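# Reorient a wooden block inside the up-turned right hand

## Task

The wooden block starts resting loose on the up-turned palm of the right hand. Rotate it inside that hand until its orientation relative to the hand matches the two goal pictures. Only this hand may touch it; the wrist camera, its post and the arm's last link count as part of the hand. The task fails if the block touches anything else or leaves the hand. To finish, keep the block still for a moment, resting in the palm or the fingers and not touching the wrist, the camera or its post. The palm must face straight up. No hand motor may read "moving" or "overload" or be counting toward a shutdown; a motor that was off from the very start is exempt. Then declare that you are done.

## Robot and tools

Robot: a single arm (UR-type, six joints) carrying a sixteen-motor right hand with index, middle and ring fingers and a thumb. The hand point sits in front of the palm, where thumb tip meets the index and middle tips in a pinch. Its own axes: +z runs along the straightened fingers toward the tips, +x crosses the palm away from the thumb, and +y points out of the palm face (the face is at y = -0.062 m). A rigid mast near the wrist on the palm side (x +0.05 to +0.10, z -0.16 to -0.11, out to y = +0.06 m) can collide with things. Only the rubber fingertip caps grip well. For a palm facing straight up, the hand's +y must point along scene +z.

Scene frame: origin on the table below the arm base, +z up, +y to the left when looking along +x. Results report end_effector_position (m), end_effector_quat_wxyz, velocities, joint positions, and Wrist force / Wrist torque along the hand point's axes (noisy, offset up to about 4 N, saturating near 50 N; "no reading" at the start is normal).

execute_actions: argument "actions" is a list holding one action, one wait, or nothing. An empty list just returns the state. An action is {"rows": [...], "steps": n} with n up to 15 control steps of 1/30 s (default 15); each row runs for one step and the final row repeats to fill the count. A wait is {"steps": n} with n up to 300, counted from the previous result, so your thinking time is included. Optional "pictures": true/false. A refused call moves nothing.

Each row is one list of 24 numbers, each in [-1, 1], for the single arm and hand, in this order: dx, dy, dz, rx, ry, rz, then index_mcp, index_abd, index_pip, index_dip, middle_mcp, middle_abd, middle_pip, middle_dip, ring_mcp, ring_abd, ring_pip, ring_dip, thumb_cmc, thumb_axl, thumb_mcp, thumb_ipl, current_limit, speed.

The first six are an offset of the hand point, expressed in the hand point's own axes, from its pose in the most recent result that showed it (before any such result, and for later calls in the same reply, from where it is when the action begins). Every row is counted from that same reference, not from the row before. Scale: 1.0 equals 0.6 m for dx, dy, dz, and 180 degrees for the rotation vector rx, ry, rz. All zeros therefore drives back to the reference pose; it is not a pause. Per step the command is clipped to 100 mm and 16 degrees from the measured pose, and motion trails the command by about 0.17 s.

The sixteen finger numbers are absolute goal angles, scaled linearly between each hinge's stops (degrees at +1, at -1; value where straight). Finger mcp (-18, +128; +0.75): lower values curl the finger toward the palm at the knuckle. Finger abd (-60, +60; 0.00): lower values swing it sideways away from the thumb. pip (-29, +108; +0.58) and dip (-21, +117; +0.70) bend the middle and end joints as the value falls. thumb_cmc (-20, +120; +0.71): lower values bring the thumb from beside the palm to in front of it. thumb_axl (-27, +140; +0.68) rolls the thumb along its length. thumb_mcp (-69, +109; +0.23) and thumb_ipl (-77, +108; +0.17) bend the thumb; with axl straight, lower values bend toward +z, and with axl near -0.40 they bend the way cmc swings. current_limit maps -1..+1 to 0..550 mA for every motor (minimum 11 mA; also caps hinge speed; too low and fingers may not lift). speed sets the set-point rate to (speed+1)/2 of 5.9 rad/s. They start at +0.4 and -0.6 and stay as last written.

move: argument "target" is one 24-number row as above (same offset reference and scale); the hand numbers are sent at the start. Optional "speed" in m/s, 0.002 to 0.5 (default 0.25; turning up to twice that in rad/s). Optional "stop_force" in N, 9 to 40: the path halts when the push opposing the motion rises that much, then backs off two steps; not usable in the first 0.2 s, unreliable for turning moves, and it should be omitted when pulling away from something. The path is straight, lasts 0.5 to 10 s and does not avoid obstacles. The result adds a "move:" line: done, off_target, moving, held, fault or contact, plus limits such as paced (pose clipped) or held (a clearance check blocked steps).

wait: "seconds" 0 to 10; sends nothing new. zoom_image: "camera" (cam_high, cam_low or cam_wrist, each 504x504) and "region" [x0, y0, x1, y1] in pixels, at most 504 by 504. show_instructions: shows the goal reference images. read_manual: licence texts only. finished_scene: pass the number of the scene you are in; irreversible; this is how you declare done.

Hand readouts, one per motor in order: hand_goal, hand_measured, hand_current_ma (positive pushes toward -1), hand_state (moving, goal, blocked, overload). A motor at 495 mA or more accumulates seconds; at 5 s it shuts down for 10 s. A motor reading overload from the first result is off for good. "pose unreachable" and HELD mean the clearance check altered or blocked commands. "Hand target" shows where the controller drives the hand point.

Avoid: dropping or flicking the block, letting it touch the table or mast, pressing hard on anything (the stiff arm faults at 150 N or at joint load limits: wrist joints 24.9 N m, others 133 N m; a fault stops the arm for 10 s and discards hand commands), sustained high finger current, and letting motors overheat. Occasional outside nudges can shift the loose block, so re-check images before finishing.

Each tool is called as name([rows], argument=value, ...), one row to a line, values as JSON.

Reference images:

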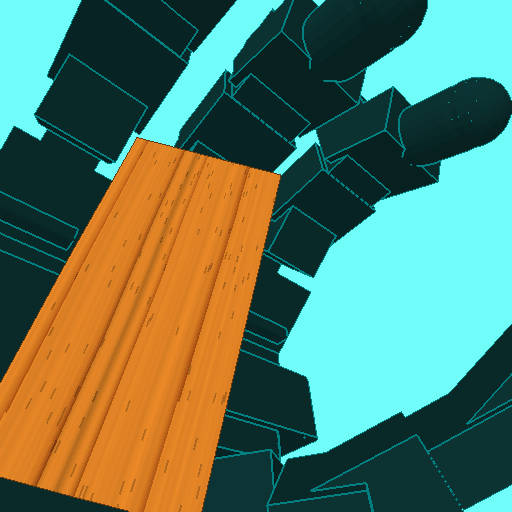

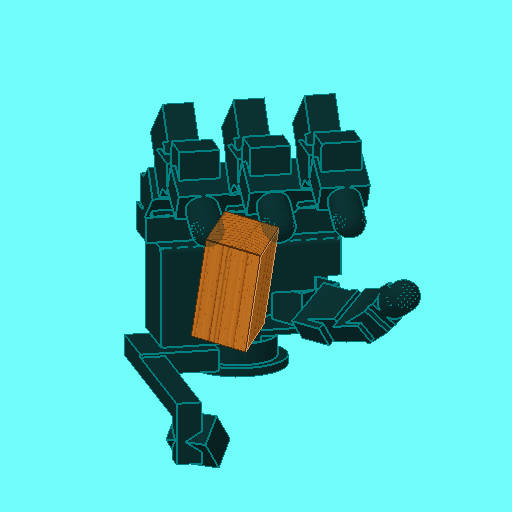

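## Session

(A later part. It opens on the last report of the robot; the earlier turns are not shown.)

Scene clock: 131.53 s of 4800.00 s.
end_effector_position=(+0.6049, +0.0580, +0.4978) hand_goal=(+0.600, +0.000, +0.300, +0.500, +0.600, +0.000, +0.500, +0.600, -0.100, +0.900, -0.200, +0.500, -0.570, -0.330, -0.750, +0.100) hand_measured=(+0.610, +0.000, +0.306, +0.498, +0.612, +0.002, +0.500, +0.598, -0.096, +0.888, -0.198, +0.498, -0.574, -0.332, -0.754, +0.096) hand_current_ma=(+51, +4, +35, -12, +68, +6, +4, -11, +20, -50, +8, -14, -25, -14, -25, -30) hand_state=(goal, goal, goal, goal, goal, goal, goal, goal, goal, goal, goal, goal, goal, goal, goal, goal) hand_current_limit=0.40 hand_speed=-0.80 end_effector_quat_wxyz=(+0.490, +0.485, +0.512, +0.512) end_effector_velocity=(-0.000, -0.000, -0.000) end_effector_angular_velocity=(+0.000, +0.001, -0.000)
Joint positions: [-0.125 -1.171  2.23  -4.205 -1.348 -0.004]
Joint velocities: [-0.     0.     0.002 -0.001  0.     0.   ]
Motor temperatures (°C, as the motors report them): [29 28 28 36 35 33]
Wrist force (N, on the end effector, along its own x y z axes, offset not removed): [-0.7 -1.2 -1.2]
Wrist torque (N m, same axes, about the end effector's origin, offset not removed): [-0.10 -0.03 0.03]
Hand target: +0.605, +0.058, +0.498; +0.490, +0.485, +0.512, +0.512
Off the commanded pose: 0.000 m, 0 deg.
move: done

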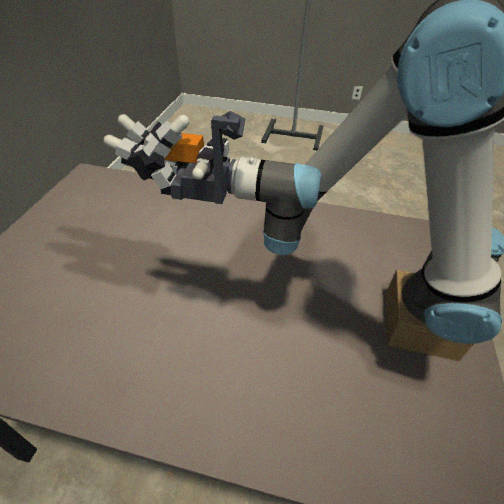

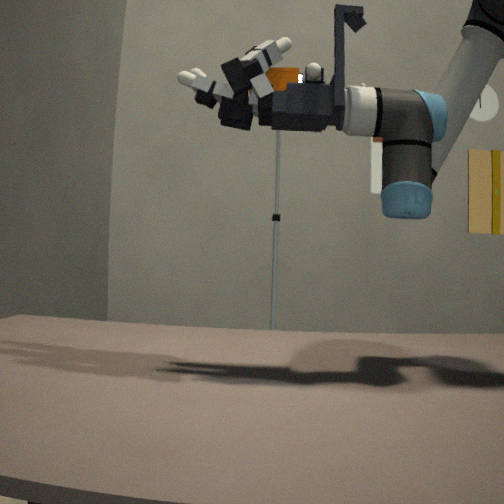

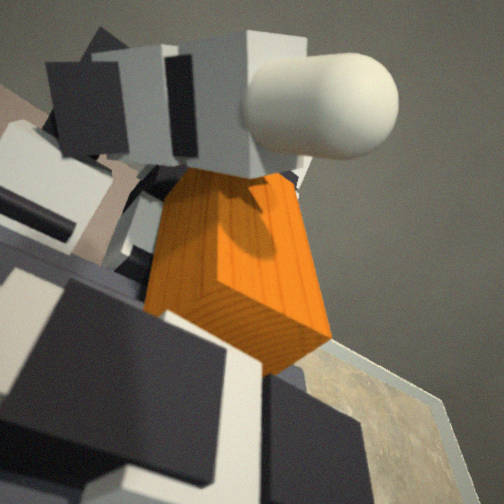

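move(target=[0,0,0,0,0,0,0.6,0,0.3,0.5,0.6,0,0.5,0.6,-0.1,0.5,-1,0.3,-0.57,-0.33,-0.75,0.1,0.4,-0.7])

move(target=[0,0,0,0,0,0,0.6,0,0.3,0.5,0.6,0,0.5,0.6,-0.2,1,-0.95,0.1,-0.57,-0.33,-0.75,0.1,0.4,-0.8])

move(target=[0,0,0,0,0,0,0.6,0,0.3,0.5,0.6,0,0.5,0.6,-0.25,1,-0.5,-0.2,-0.57,-0.33,-0.75,0.1,0.4,-0.8])

zoom_image(camera="cam_high", region=[90,70,270,220])

Scene clock: 140.70 s of 4800.00 s.
end_effector_position=(+0.6049, +0.0580, +0.4978) hand_goal=(+0.600, +0.000, +0.300, +0.500, +0.600, +0.000, +0.500, +0.600, -0.100, +0.500, -1.000, +0.300, -0.570, -0.330, -0.750, +0.100) hand_measured=(+0.610, +0.000, +0.306, +0.498, +0.612, +0.002, +0.500, +0.598, -0.096, +0.504, -1.000, +0.302, -0.574, -0.332, -0.754, +0.096) hand_current_ma=(+52, +4, +35, -12, +68, +6, +4, -11, +20, +21, +1, +11, -25, -14, -25, -30) hand_state=(goal, goal, goal, goal, goal, goal, goal, goal, goal, goal, goal, goal, goal, goal, goal, goal) hand_current_limit=0.40 hand_speed=-0.70 end_effector_quat_wxyz=(+0.490, +0.485, +0.512, +0.512) end_effector_velocity=(+0.000, -0.000, +0.000) end_effector_angular_velocity=(+0.000, -0.001, -0.000)
Joint positions: [-0.125 -1.171  2.23  -4.205 -1.348 -0.004]
Joint velocities: [-0.     0.    -0.001  0.     0.     0.   ]
Motor temperatures (°C, as the motors report them): [29 28 28 36 35 33]
Wrist force (N, on the end effector, along its own x y z axes, offset not removed): [-1.8 -1.4 -2.1]
Wrist torque (N m, same axes, about the end effector's origin, offset not removed): [-0.07 0.16 -0.08]
Hand target: +0.605, +0.058, +0.498; +0.490, +0.485, +0.512, +0.512
Off the commanded pose: 0.000 m, 0 deg.
After step 90, 4.80 s passed at rest.
move: done

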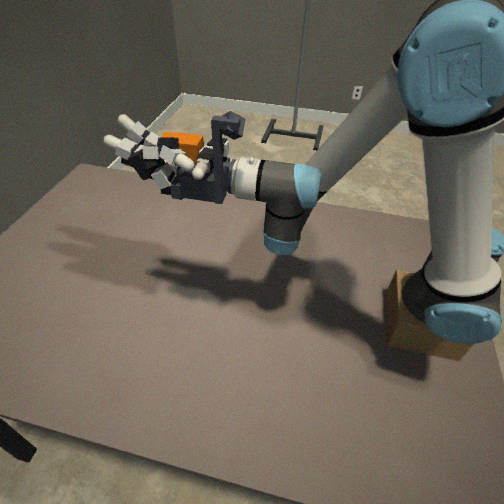

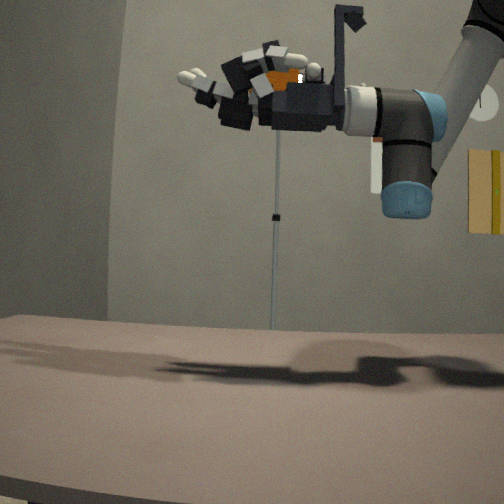

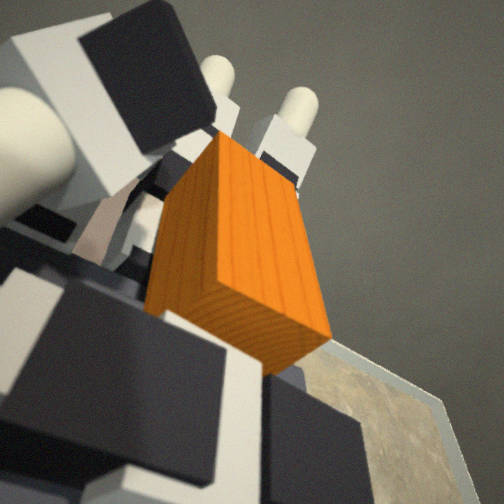

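Scene clock: 141.87 s of 4800.00 s.
end_effector_position=(+0.6049, +0.0580, +0.4978) hand_goal=(+0.600, +0.000, +0.300, +0.500, +0.600, +0.000, +0.500, +0.600, -0.200, +1.000, -0.950, +0.100, -0.570, -0.330, -0.750, +0.100) hand_measured=(+0.610, +0.000, +0.306, +0.498, +0.612, +0.002, +0.500, +0.598, -0.196, +0.998, -0.950, +0.102, -0.586, -0.332, -0.762, +0.096) hand_current_ma=(+52, +4, +35, -12, +68, +6, +4, -11, +26, -12, +3, +12, -89, -15, -80, -30) hand_state=(goal, goal, goal, goal, goal, goal, goal, goal, goal, goal, goal, goal, goal, goal, goal, goal) hand_current_limit=0.40 hand_speed=-0.80 end_effector_quat_wxyz=(+0.490, +0.485, +0.512, +0.512) end_effector_velocity=(+0.000, -0.000, -0.001) end_effector_angular_velocity=(+0.000, +0.003, -0.000)
Joint positions: [-0.125 -1.171  2.23  -4.205 -1.348 -0.004]
Joint velocities: [-0.     0.     0.001  0.002 -0.    -0.   ]
Motor temperatures (°C, as the motors report them): [29 28 28 36 35 33]
Wrist force (N, on the end effector, along its own x y z axes, offset not removed): [-0.8 -1.0 -1.1]
Wrist torque (N m, same axes, about the end effector's origin, offset not removed): [-0.06 0.00 0.01]
Hand target: +0.605, +0.058, +0.498; +0.490, +0.485, +0.512, +0.512
Off the commanded pose: 0.000 m, 0 deg.
move: done

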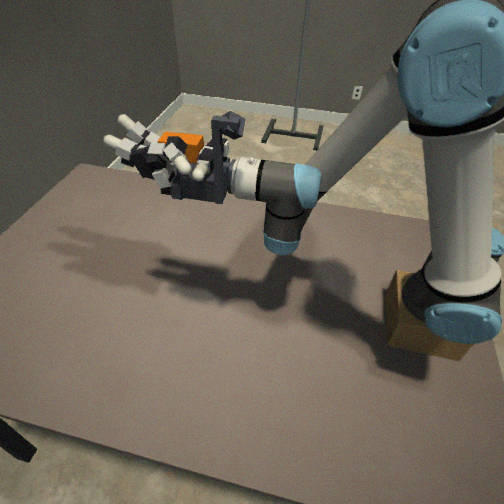

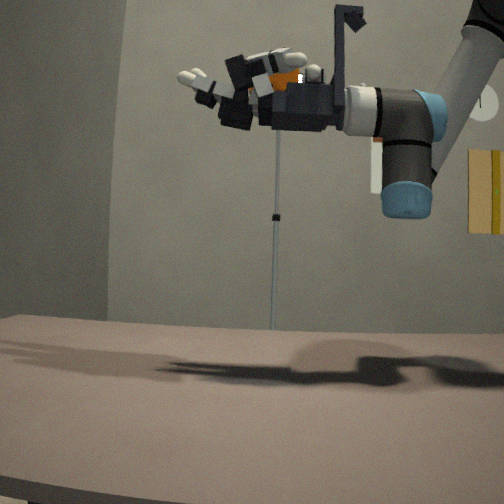

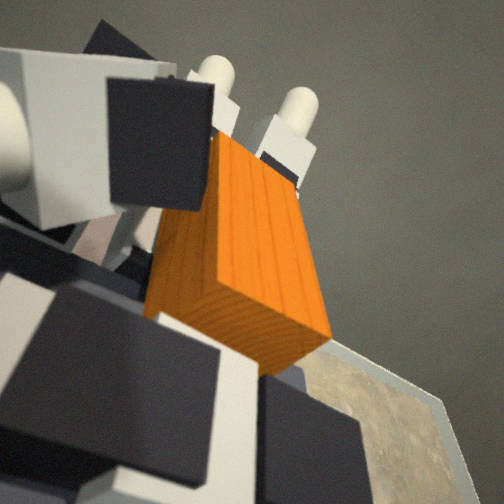

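Scene clock: 143.03 s of 4800.00 s.
end_effector_position=(+0.6049, +0.0580, +0.4978) hand_goal=(+0.600, +0.000, +0.300, +0.500, +0.600, +0.000, +0.500, +0.600, -0.250, +1.000, -0.500, -0.200, -0.570, -0.330, -0.750, +0.100) hand_measured=(+0.612, +0.000, +0.306, +0.498, +0.614, +0.002, +0.500, +0.598, -0.250, +0.996, -0.512, -0.198, -0.586, -0.332, -0.762, +0.096) hand_current_ma=(+61, +4, +35, -12, +71, +6, +4, -11, +5, -15, -62, +12, -89, -15, -80, -30) hand_state=(goal, goal, goal, goal, goal, goal, goal, goal, goal, goal, goal, goal, goal, goal, goal, goal) hand_current_limit=0.40 hand_speed=-0.80 end_effector_quat_wxyz=(+0.490, +0.485, +0.512, +0.512) end_effector_velocity=(-0.000, +0.000, -0.000) end_effector_angular_velocity=(+0.000, +0.001, +0.000)
Joint positions: [-0.125 -1.171  2.23  -4.205 -1.348 -0.004]
Joint velocities: [ 0.    -0.     0.001  0.     0.     0.   ]
Motor temperatures (°C, as the motors report them): [29 28 28 36 35 33]
Wrist force (N, on the end effector, along its own x y z axes, offset not removed): [-1.4 -0.7 0.7]
Wrist torque (N m, same axes, about the end effector's origin, offset not removed): [-0.23 0.03 -0.03]
Hand target: +0.605, +0.058, +0.498; +0.490, +0.485, +0.512, +0.512
Off the commanded pose: 0.000 m, 0 deg.
move: done

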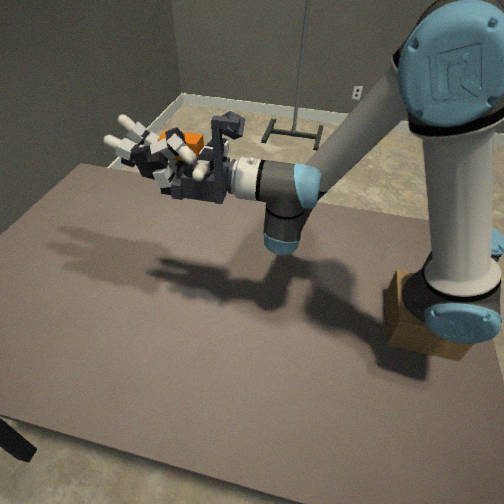

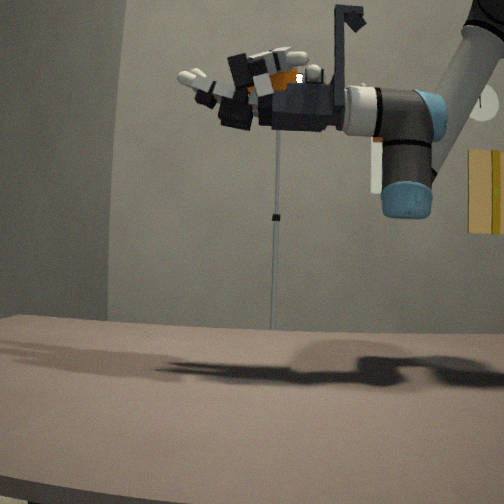

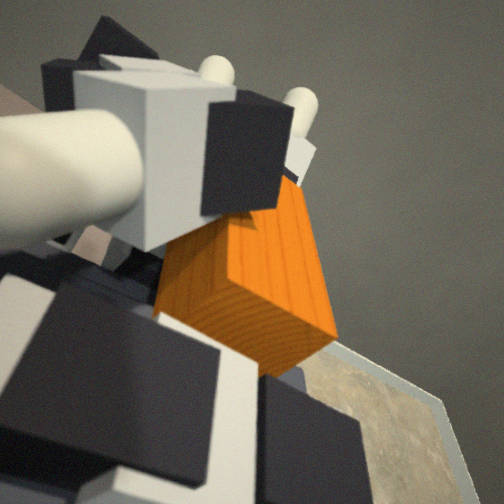

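Region (90, 70, 270, 220) of cam_high's 504x504 image, scaled by 2.800, with more detail than that image has.

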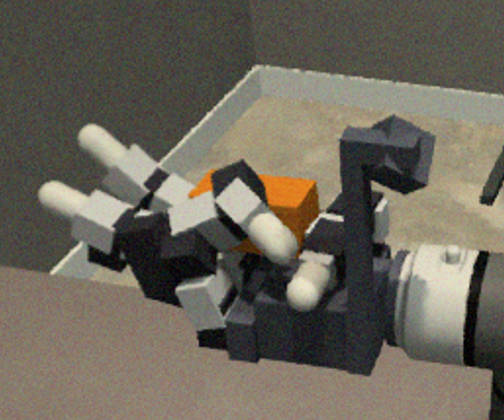

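move(target=[0,0,0,0,0,0,0.42,0,0.5,0.5,0.3,0,0.5,0.6,-0.3,1,-0.95,-0.4,-0.57,-0.33,-0.75,0.1,0.4,-0.8])

move(target=[0,0,0,0,0,0,0.42,0,0.5,0.5,0.3,0,0.5,0.6,-0.35,1,-0.45,-0.5,-0.57,-0.33,-0.75,0.1,0.4,-0.8])

move(target=[0,0,0,0,0,0,0.3,0,0.5,0.5,0.4,0,0.5,0.6,-0.3,0.7,-0.95,-0.4,-0.57,-0.33,-0.75,0.1,0.4,-0.8])

zoom_image(camera="cam_high", region=[90,70,270,220])

Scene clock: 150.33 s of 4800.00 s.
end_effector_position=(+0.6049, +0.0580, +0.4978) hand_goal=(+0.420, +0.000, +0.500, +0.500, +0.300, +0.000, +0.500, +0.600, -0.300, +1.000, -0.950, -0.400, -0.570, -0.330, -0.750, +0.100) hand_measured=(+0.446, +0.000, +0.500, +0.498, +0.352, +0.002, +0.500, +0.598, -0.296, +0.998, -0.948, -0.398, -0.584, -0.338, -0.760, +0.096) hand_current_ma=(+140, +4, +1, -12, +276, +6, +4, -11, +17, -8, +6, +13, -73, -53, -68, -30) hand_state=(blocked, goal, goal, goal, blocked, goal, goal, goal, goal, goal, goal, goal, goal, goal, goal, goal) hand_current_limit=0.40 hand_speed=-0.80 end_effector_quat_wxyz=(+0.490, +0.485, +0.512, +0.512) end_effector_velocity=(+0.000, -0.000, -0.001) end_effector_angular_velocity=(+0.000, +0.003, -0.001)
Joint positions: [-0.125 -1.171  2.23  -4.205 -1.348 -0.004]
Joint velocities: [-0.001 -0.     0.002  0.002  0.    -0.   ]
Motor temperatures (°C, as the motors report them): [29 28 28 36 35 33]
Wrist force (N, on the end effector, along its own x y z axes, offset not removed): [-1.4 -0.8 -1.5]
Wrist torque (N m, same axes, about the end effector's origin, offset not removed): [-0.01 0.00 -0.11]
Hand target: +0.605, +0.058, +0.498; +0.490, +0.485, +0.512, +0.512
Off the commanded pose: 0.000 m, 0 deg.
After step 90, 3.13 s passed at rest.
move: done

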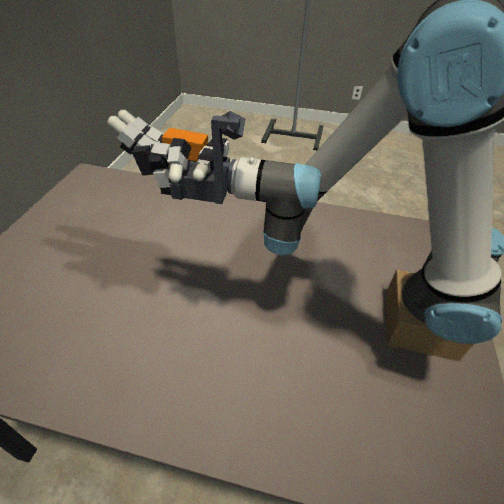

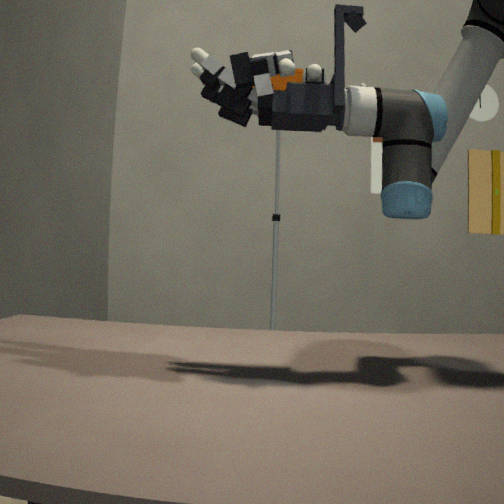

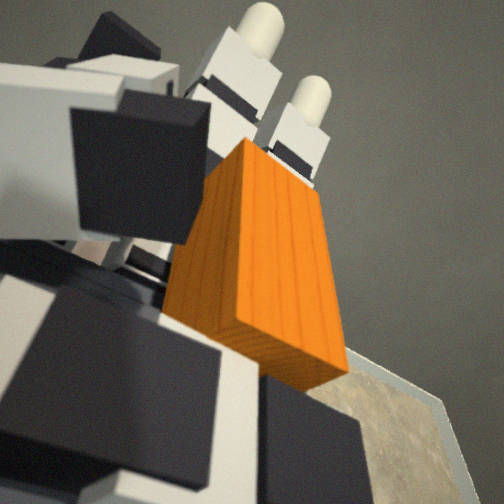

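Scene clock: 151.60 s of 4800.00 s.
end_effector_position=(+0.6049, +0.0580, +0.4978) hand_goal=(+0.420, +0.000, +0.500, +0.500, +0.300, +0.000, +0.500, +0.600, -0.350, +1.000, -0.450, -0.500, -0.570, -0.330, -0.750, +0.100) hand_measured=(+0.446, +0.000, +0.500, +0.498, +0.334, +0.002, +0.500, +0.598, -0.348, +0.998, -0.464, -0.498, -0.580, -0.336, -0.760, +0.096) hand_current_ma=(+140, +4, +1, -12, +179, +6, +4, -11, +6, -8, -72, +13, -59, -37, -65, -30) hand_state=(blocked, goal, goal, goal, blocked, goal, goal, goal, goal, goal, goal, goal, goal, goal, goal, goal) hand_current_limit=0.40 hand_speed=-0.80 end_effector_quat_wxyz=(+0.490, +0.485, +0.512, +0.512) end_effector_velocity=(+0.000, +0.001, +0.001) end_effector_angular_velocity=(+0.000, -0.002, +0.001)
Joint positions: [-0.125 -1.171  2.23  -4.205 -1.348 -0.004]
Joint velocities: [ 0.001 -0.    -0.001 -0.     0.     0.   ]
Motor temperatures (°C, as the motors report them): [29 28 28 36 35 33]
Wrist force (N, on the end effector, along its own x y z axes, offset not removed): [-1.1 -2.3 1.5]
Wrist torque (N m, same axes, about the end effector's origin, offset not removed): [-0.51 -0.08 -0.01]
Hand target: +0.605, +0.058, +0.498; +0.490, +0.485, +0.512, +0.512
Off the commanded pose: 0.000 m, 0 deg.
move: done

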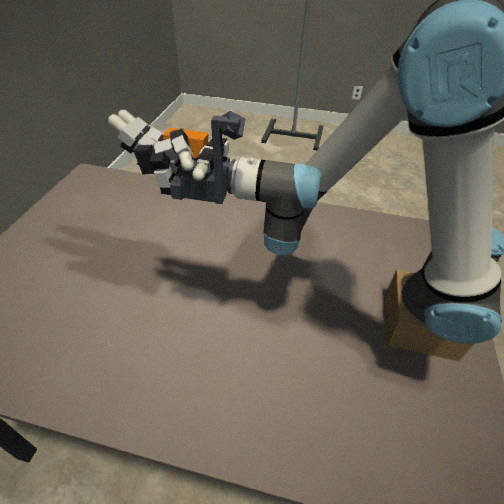

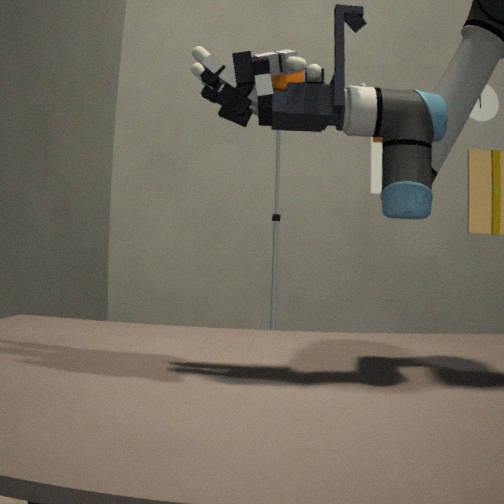

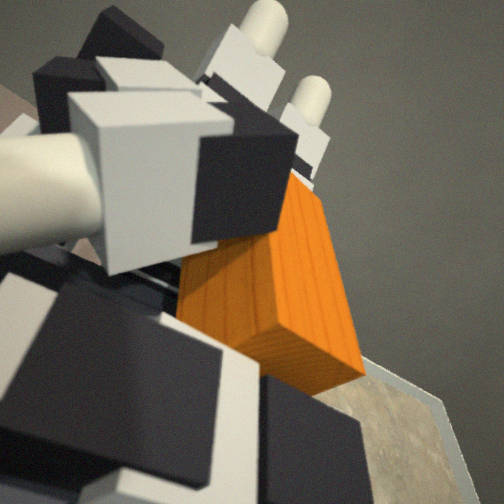

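Scene clock: 152.90 s of 4800.00 s.
end_effector_position=(+0.6049, +0.0580, +0.4978) hand_goal=(+0.300, +0.000, +0.500, +0.500, +0.400, +0.000, +0.500, +0.600, -0.300, +0.700, -0.950, -0.400, -0.570, -0.330, -0.750, +0.100) hand_measured=(+0.336, +0.000, +0.500, +0.498, +0.410, +0.002, +0.500, +0.598, -0.302, +0.706, -0.950, -0.402, -0.580, -0.336, -0.760, +0.096) hand_current_ma=(+198, +4, +2, -12, +55, +6, +4, -11, -13, +23, +3, -15, -59, -42, -65, -30) hand_state=(blocked, goal, goal, goal, goal, goal, goal, goal, goal, goal, goal, goal, goal, goal, goal, goal) hand_current_limit=0.40 hand_speed=-0.80 end_effector_quat_wxyz=(+0.490, +0.485, +0.512, +0.512) end_effector_velocity=(+0.000, +0.000, -0.000) end_effector_angular_velocity=(+0.000, -0.000, +0.000)
Joint positions: [-0.125 -1.171  2.23  -4.205 -1.348 -0.004]
Joint velocities: [ 0.     0.001 -0.001 -0.    -0.     0.   ]
Motor temperatures (°C, as the motors report them): [29 28 28 36 35 33]
Wrist force (N, on the end effector, along its own x y z axes, offset not removed): [-1.4 -1.6 -0.2]
Wrist torque (N m, same axes, about the end effector's origin, offset not removed): [-0.30 0.09 -0.18]
Hand target: +0.605, +0.058, +0.498; +0.490, +0.485, +0.512, +0.512
Off the commanded pose: 0.000 m, 0 deg.
move: done

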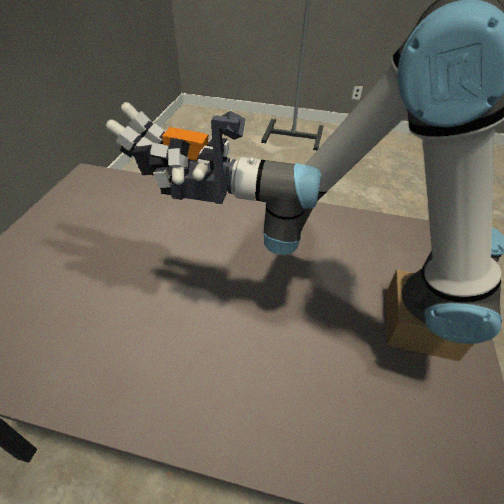

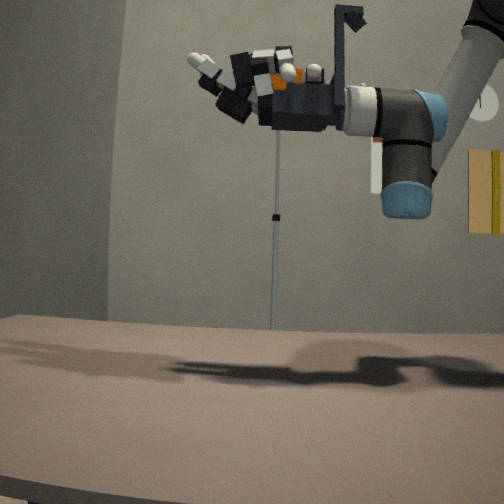

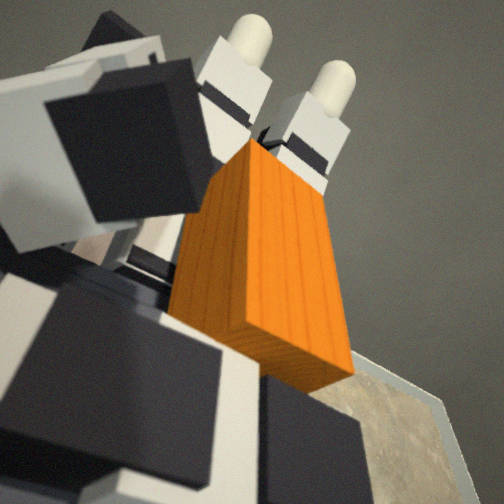

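Region (90, 70, 270, 220) of cam_high's 504x504 image, scaled by 2.800, with more detail than that image has.

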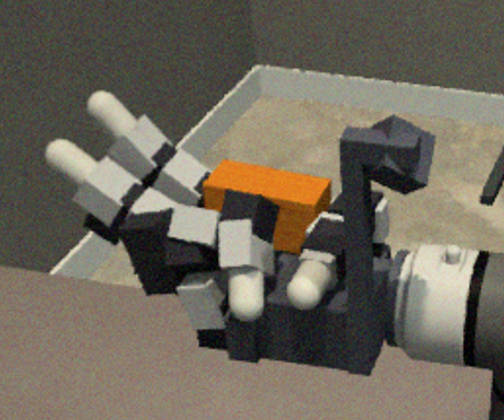

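Index now carries it. Raise further.

move(target=[0,0,0,0,0,0,0.0,0,0.58,0.6,0.36,0,0.5,0.6,0.2,0,0.3,0.4,-0.57,-0.33,-0.82,0.15,0.7,-0.8])

zoom_image(camera="cam_high", region=[90,70,270,220])

Scene clock: 161.20 s of 4800.00 s.
end_effector_position=(+0.6049, +0.0580, +0.4978) hand_goal=(+0.000, +0.000, +0.580, +0.600, +0.360, +0.000, +0.500, +0.600, +0.200, +0.000, +0.300, +0.400, -0.570, -0.330, -0.820, +0.150) hand_measured=(+0.212, +0.002, +0.580, +0.598, +0.388, +0.002, +0.500, +0.598, +0.208, +0.004, +0.298, +0.398, -0.580, -0.352, -0.820, +0.146) hand_current_ma=(+467, +10, +0, -13, +155, +6, +4, -11, +38, +16, -5, -14, -59, -146, -5, -29) hand_state=(blocked, goal, goal, goal, blocked, goal, goal, goal, goal, goal, goal, goal, goal, blocked, goal, goal) hand_current_limit=0.70 hand_speed=-0.80 end_effector_quat_wxyz=(+0.490, +0.485, +0.512, +0.512) end_effector_velocity=(-0.000, -0.000, +0.000) end_effector_angular_velocity=(-0.000, -0.002, -0.000)
Joint positions: [-0.125 -1.171  2.23  -4.205 -1.348 -0.004]
Joint velocities: [-0.     0.    -0.001 -0.001 -0.    -0.   ]
Motor temperatures (°C, as the motors report them): [29 28 28 36 35 33]
Wrist force (N, on the end effector, along its own x y z axes, offset not removed): [-2.4 -0.7 1.1]
Wrist torque (N m, same axes, about the end effector's origin, offset not removed): [-0.13 0.13 -0.07]
Hand target: +0.605, +0.058, +0.498; +0.490, +0.485, +0.512, +0.512
Off the commanded pose: 0.000 m, 0 deg.
After step 90, 2.50 s passed at rest.
move: done

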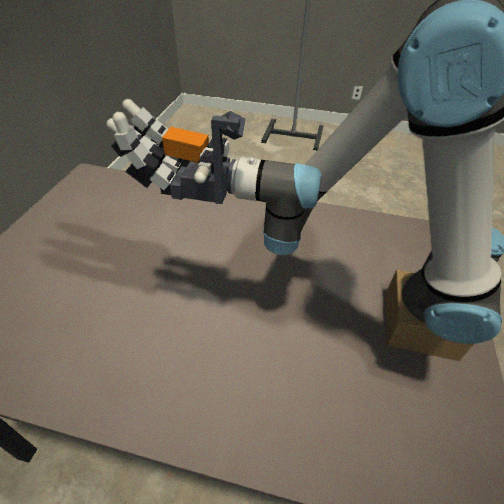

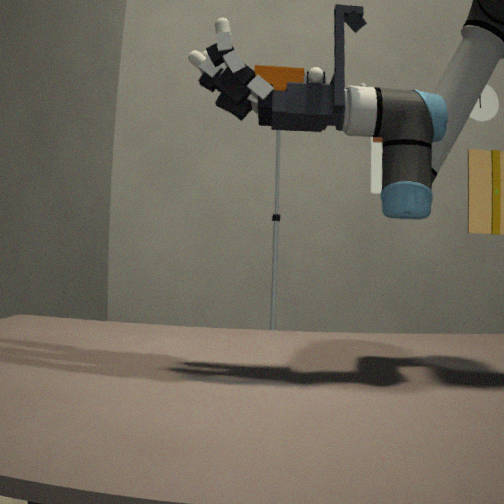

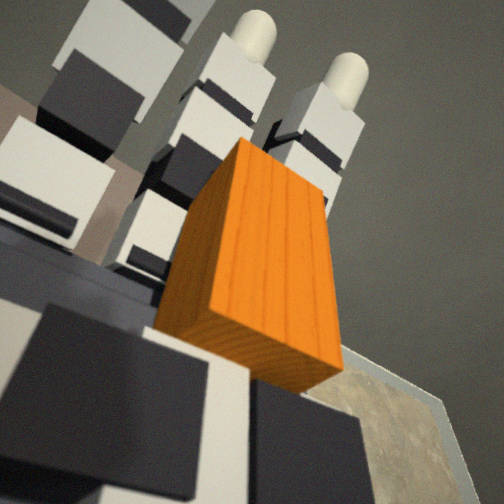

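Region (90, 70, 270, 220) of cam_high's 504x504 image, scaled by 2.800, with more detail than that image has.

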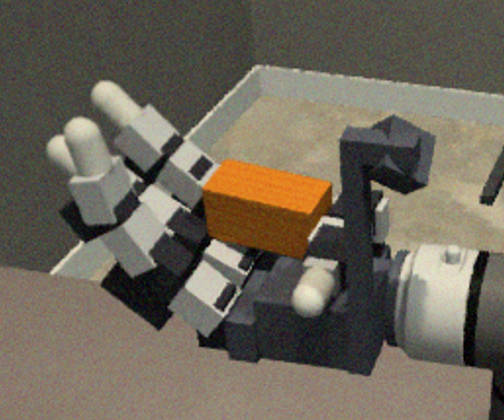

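move(target=[0,0,0,0,0,0,0.55,0,0.5,0.6,0.55,0,0.5,0.6,0.2,0,0.3,0.4,-0.57,-0.05,-0.82,0.15,0.7,-0.8])

move(target=[0,0,0,0,0,0,0.2,0,0.6,0.6,0.4,0,0.5,0.6,0.2,0,0.3,0.4,-0.57,-0.1,-0.82,0.15,0.7,-0.8])

zoom_image(camera="cam_high", region=[90,70,270,220])

Scene clock: 172.57 s of 4800.00 s.
end_effector_position=(+0.6049, +0.0580, +0.4978) hand_goal=(+0.550, +0.000, +0.500, +0.600, +0.550, +0.000, +0.500, +0.600, +0.200, +0.000, +0.300, +0.400, -0.570, -0.050, -0.820, +0.150) hand_measured=(+0.566, +0.002, +0.508, +0.598, +0.570, +0.002, +0.500, +0.598, +0.208, +0.004, +0.298, +0.398, -0.580, -0.126, -0.818, +0.148) hand_current_ma=(+85, +10, +42, -12, +112, +6, +4, -11, +38, +16, -5, -14, -59, -468, +16, -8) hand_state=(goal, goal, goal, goal, blocked, goal, goal, goal, goal, goal, goal, goal, goal, blocked, goal, goal) hand_current_limit=0.70 hand_speed=-0.80 end_effector_quat_wxyz=(+0.490, +0.485, +0.512, +0.512) end_effector_velocity=(+0.000, -0.001, -0.000) end_effector_angular_velocity=(+0.000, +0.000, -0.001)
Joint positions: [-0.125 -1.171  2.23  -4.205 -1.348 -0.004]
Joint velocities: [-0.001  0.001  0.    -0.001 -0.     0.   ]
Motor temperatures (°C, as the motors report them): [29 28 28 36 35 33]
Wrist force (N, on the end effector, along its own x y z axes, offset not removed): [-1.6 -0.1 -0.6]
Wrist torque (N m, same axes, about the end effector's origin, offset not removed): [0.05 0.05 -0.03]
Hand target: +0.605, +0.058, +0.498; +0.490, +0.485, +0.512, +0.512
Off the commanded pose: 0.000 m, 0 deg.
After step 90, 7.20 s passed at rest.
move: done

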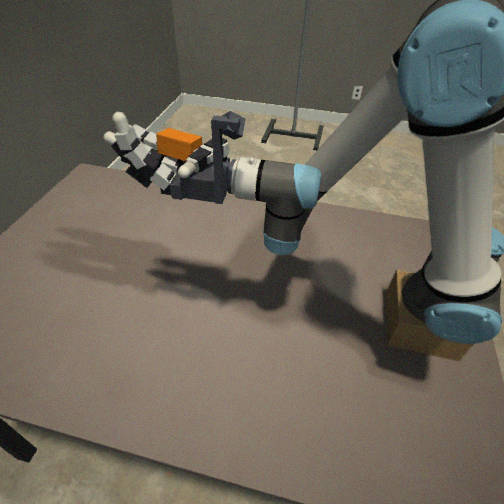

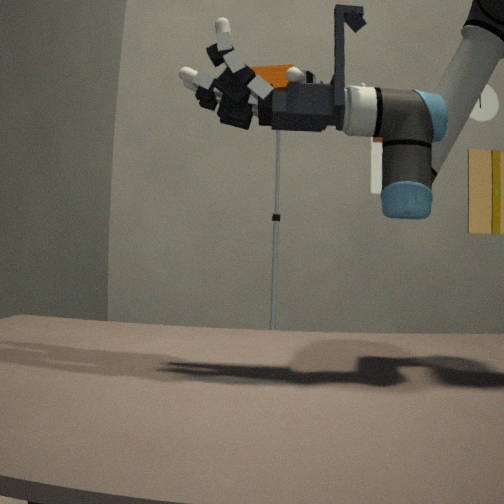

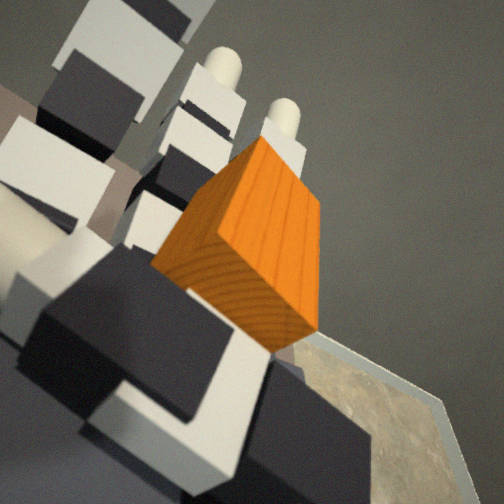

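Scene clock: 173.33 s of 4800.00 s.
end_effector_position=(+0.6049, +0.0580, +0.4978) hand_goal=(+0.200, +0.000, +0.600, +0.600, +0.400, +0.000, +0.500, +0.600, +0.200, +0.000, +0.300, +0.400, -0.570, -0.100, -0.820, +0.150) hand_measured=(+0.430, +0.004, +0.600, +0.598, +0.450, +0.002, +0.500, +0.598, +0.208, +0.004, +0.298, +0.398, -0.582, -0.160, -0.810, +0.148) hand_current_ma=(+465, +21, +2, -12, +266, +6, +4, -11, +38, +16, -5, -14, -62, -406, +65, -8) hand_state=(blocked, goal, goal, goal, blocked, goal, goal, goal, goal, goal, goal, goal, goal, blocked, goal, goal) hand_current_limit=0.70 hand_speed=-0.80 end_effector_quat_wxyz=(+0.490, +0.485, +0.512, +0.512) end_effector_velocity=(-0.000, +0.000, +0.000) end_effector_angular_velocity=(-0.000, -0.001, +0.000)
Joint positions: [-0.125 -1.171  2.23  -4.205 -1.348 -0.004]
Joint velocities: [ 0. -0. -0. -0.  0.  0.]
Motor temperatures (°C, as the motors report them): [29 28 28 36 35 33]
Wrist force (N, on the end effector, along its own x y z axes, offset not removed): [-1.0 -1.8 -0.5]
Wrist torque (N m, same axes, about the end effector's origin, offset not removed): [-0.18 -0.01 -0.04]
Hand target: +0.605, +0.058, +0.498; +0.490, +0.485, +0.512, +0.512
Off the commanded pose: 0.000 m, 0 deg.
move: done

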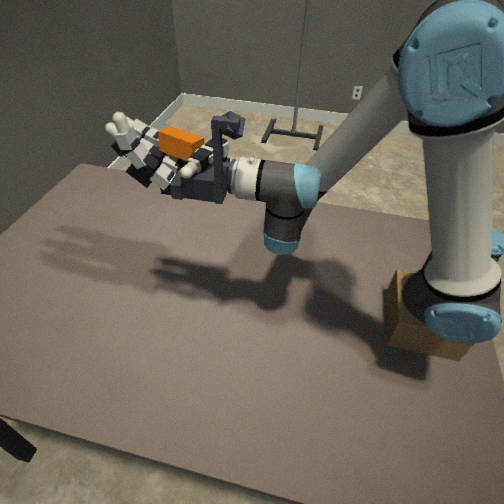

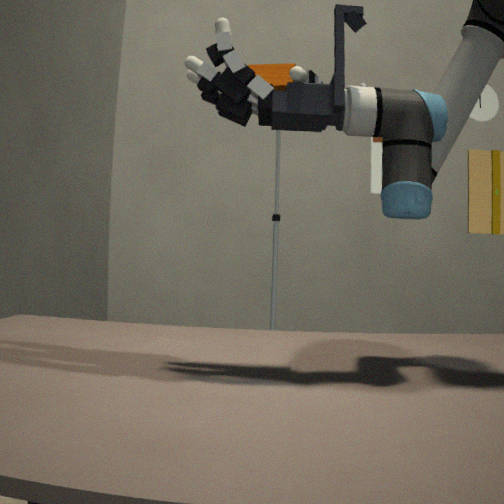

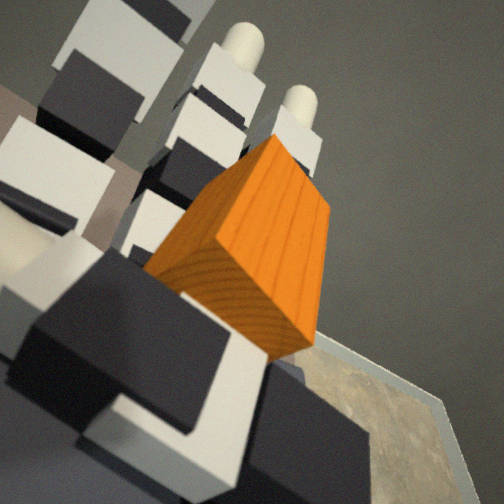

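Region (90, 70, 270, 220) of cam_high's 504x504 image, scaled by 2.800, with more detail than that image has.

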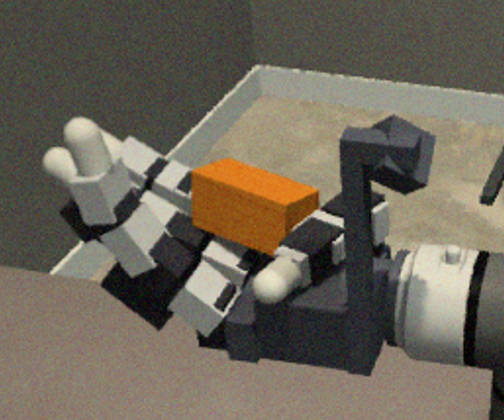

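move(target=[0,0,0,0,0,0,0.1,-0.15,0.6,0.6,0.5,-0.15,0.5,0.6,0.2,-0.15,0.3,0.4,-0.57,-0.42,-0.82,0.15,0.7,-0.88])

zoom_image(camera="cam_high", region=[90,70,270,220])

Scene clock: 179.53 s of 4800.00 s.
end_effector_position=(+0.6049, +0.0580, +0.4978) hand_goal=(+0.100, -0.150, +0.600, +0.600, +0.500, -0.150, +0.500, +0.600, +0.200, -0.150, +0.300, +0.400, -0.570, -0.420, -0.820, +0.150) hand_measured=(+0.142, -0.146, +0.600, +0.598, +0.512, -0.148, +0.500, +0.598, +0.208, -0.148, +0.298, +0.398, -0.582, -0.424, -0.822, +0.148) hand_current_ma=(+235, +15, +2, -12, +60, +13, +4, -11, +38, +13, -5, -14, -67, -32, -9, -8) hand_state=(blocked, goal, goal, goal, goal, goal, goal, goal, goal, goal, goal, goal, goal, goal, goal, goal) hand_current_limit=0.70 hand_speed=-0.88 end_effector_quat_wxyz=(+0.490, +0.485, +0.512, +0.512) end_effector_velocity=(+0.000, +0.000, +0.000) end_effector_angular_velocity=(-0.000, -0.002, +0.001)
Joint positions: [-0.125 -1.171  2.23  -4.205 -1.348 -0.004]
Joint velocities: [ 0.001  0.001 -0.001 -0.001  0.    -0.   ]
Motor temperatures (°C, as the motors report them): [29 28 28 36 35 33]
Wrist force (N, on the end effector, along its own x y z axes, offset not removed): [-2.5 -0.6 -0.1]
Wrist torque (N m, same axes, about the end effector's origin, offset not removed): [-0.07 0.16 -0.19]
Hand target: +0.605, +0.058, +0.498; +0.490, +0.485, +0.512, +0.512
Off the commanded pose: 0.000 m, 0 deg.
After step 90, 1.63 s passed at rest.
move: done

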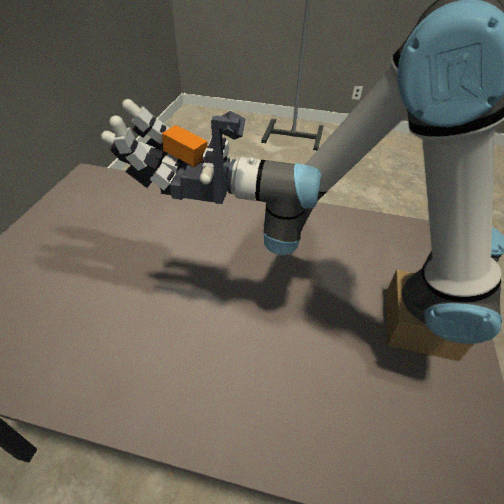

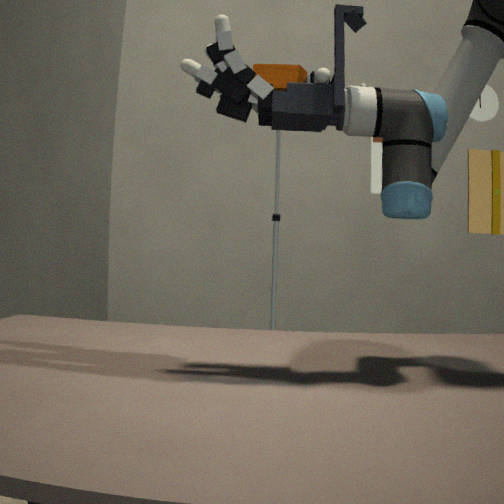

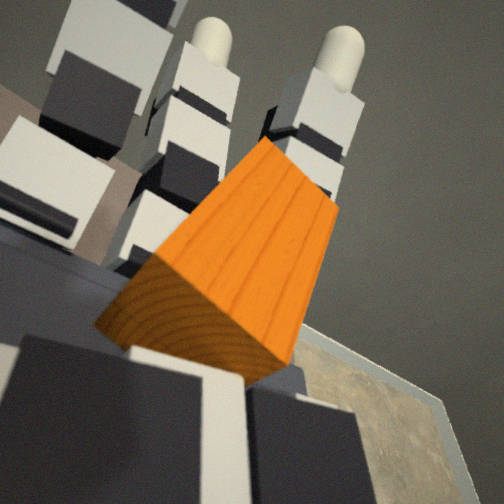

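Region (90, 70, 270, 220) of cam_high's 504x504 image, scaled by 2.800, with more detail than that image has.

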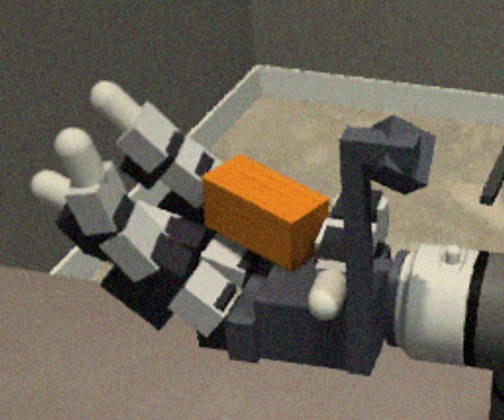

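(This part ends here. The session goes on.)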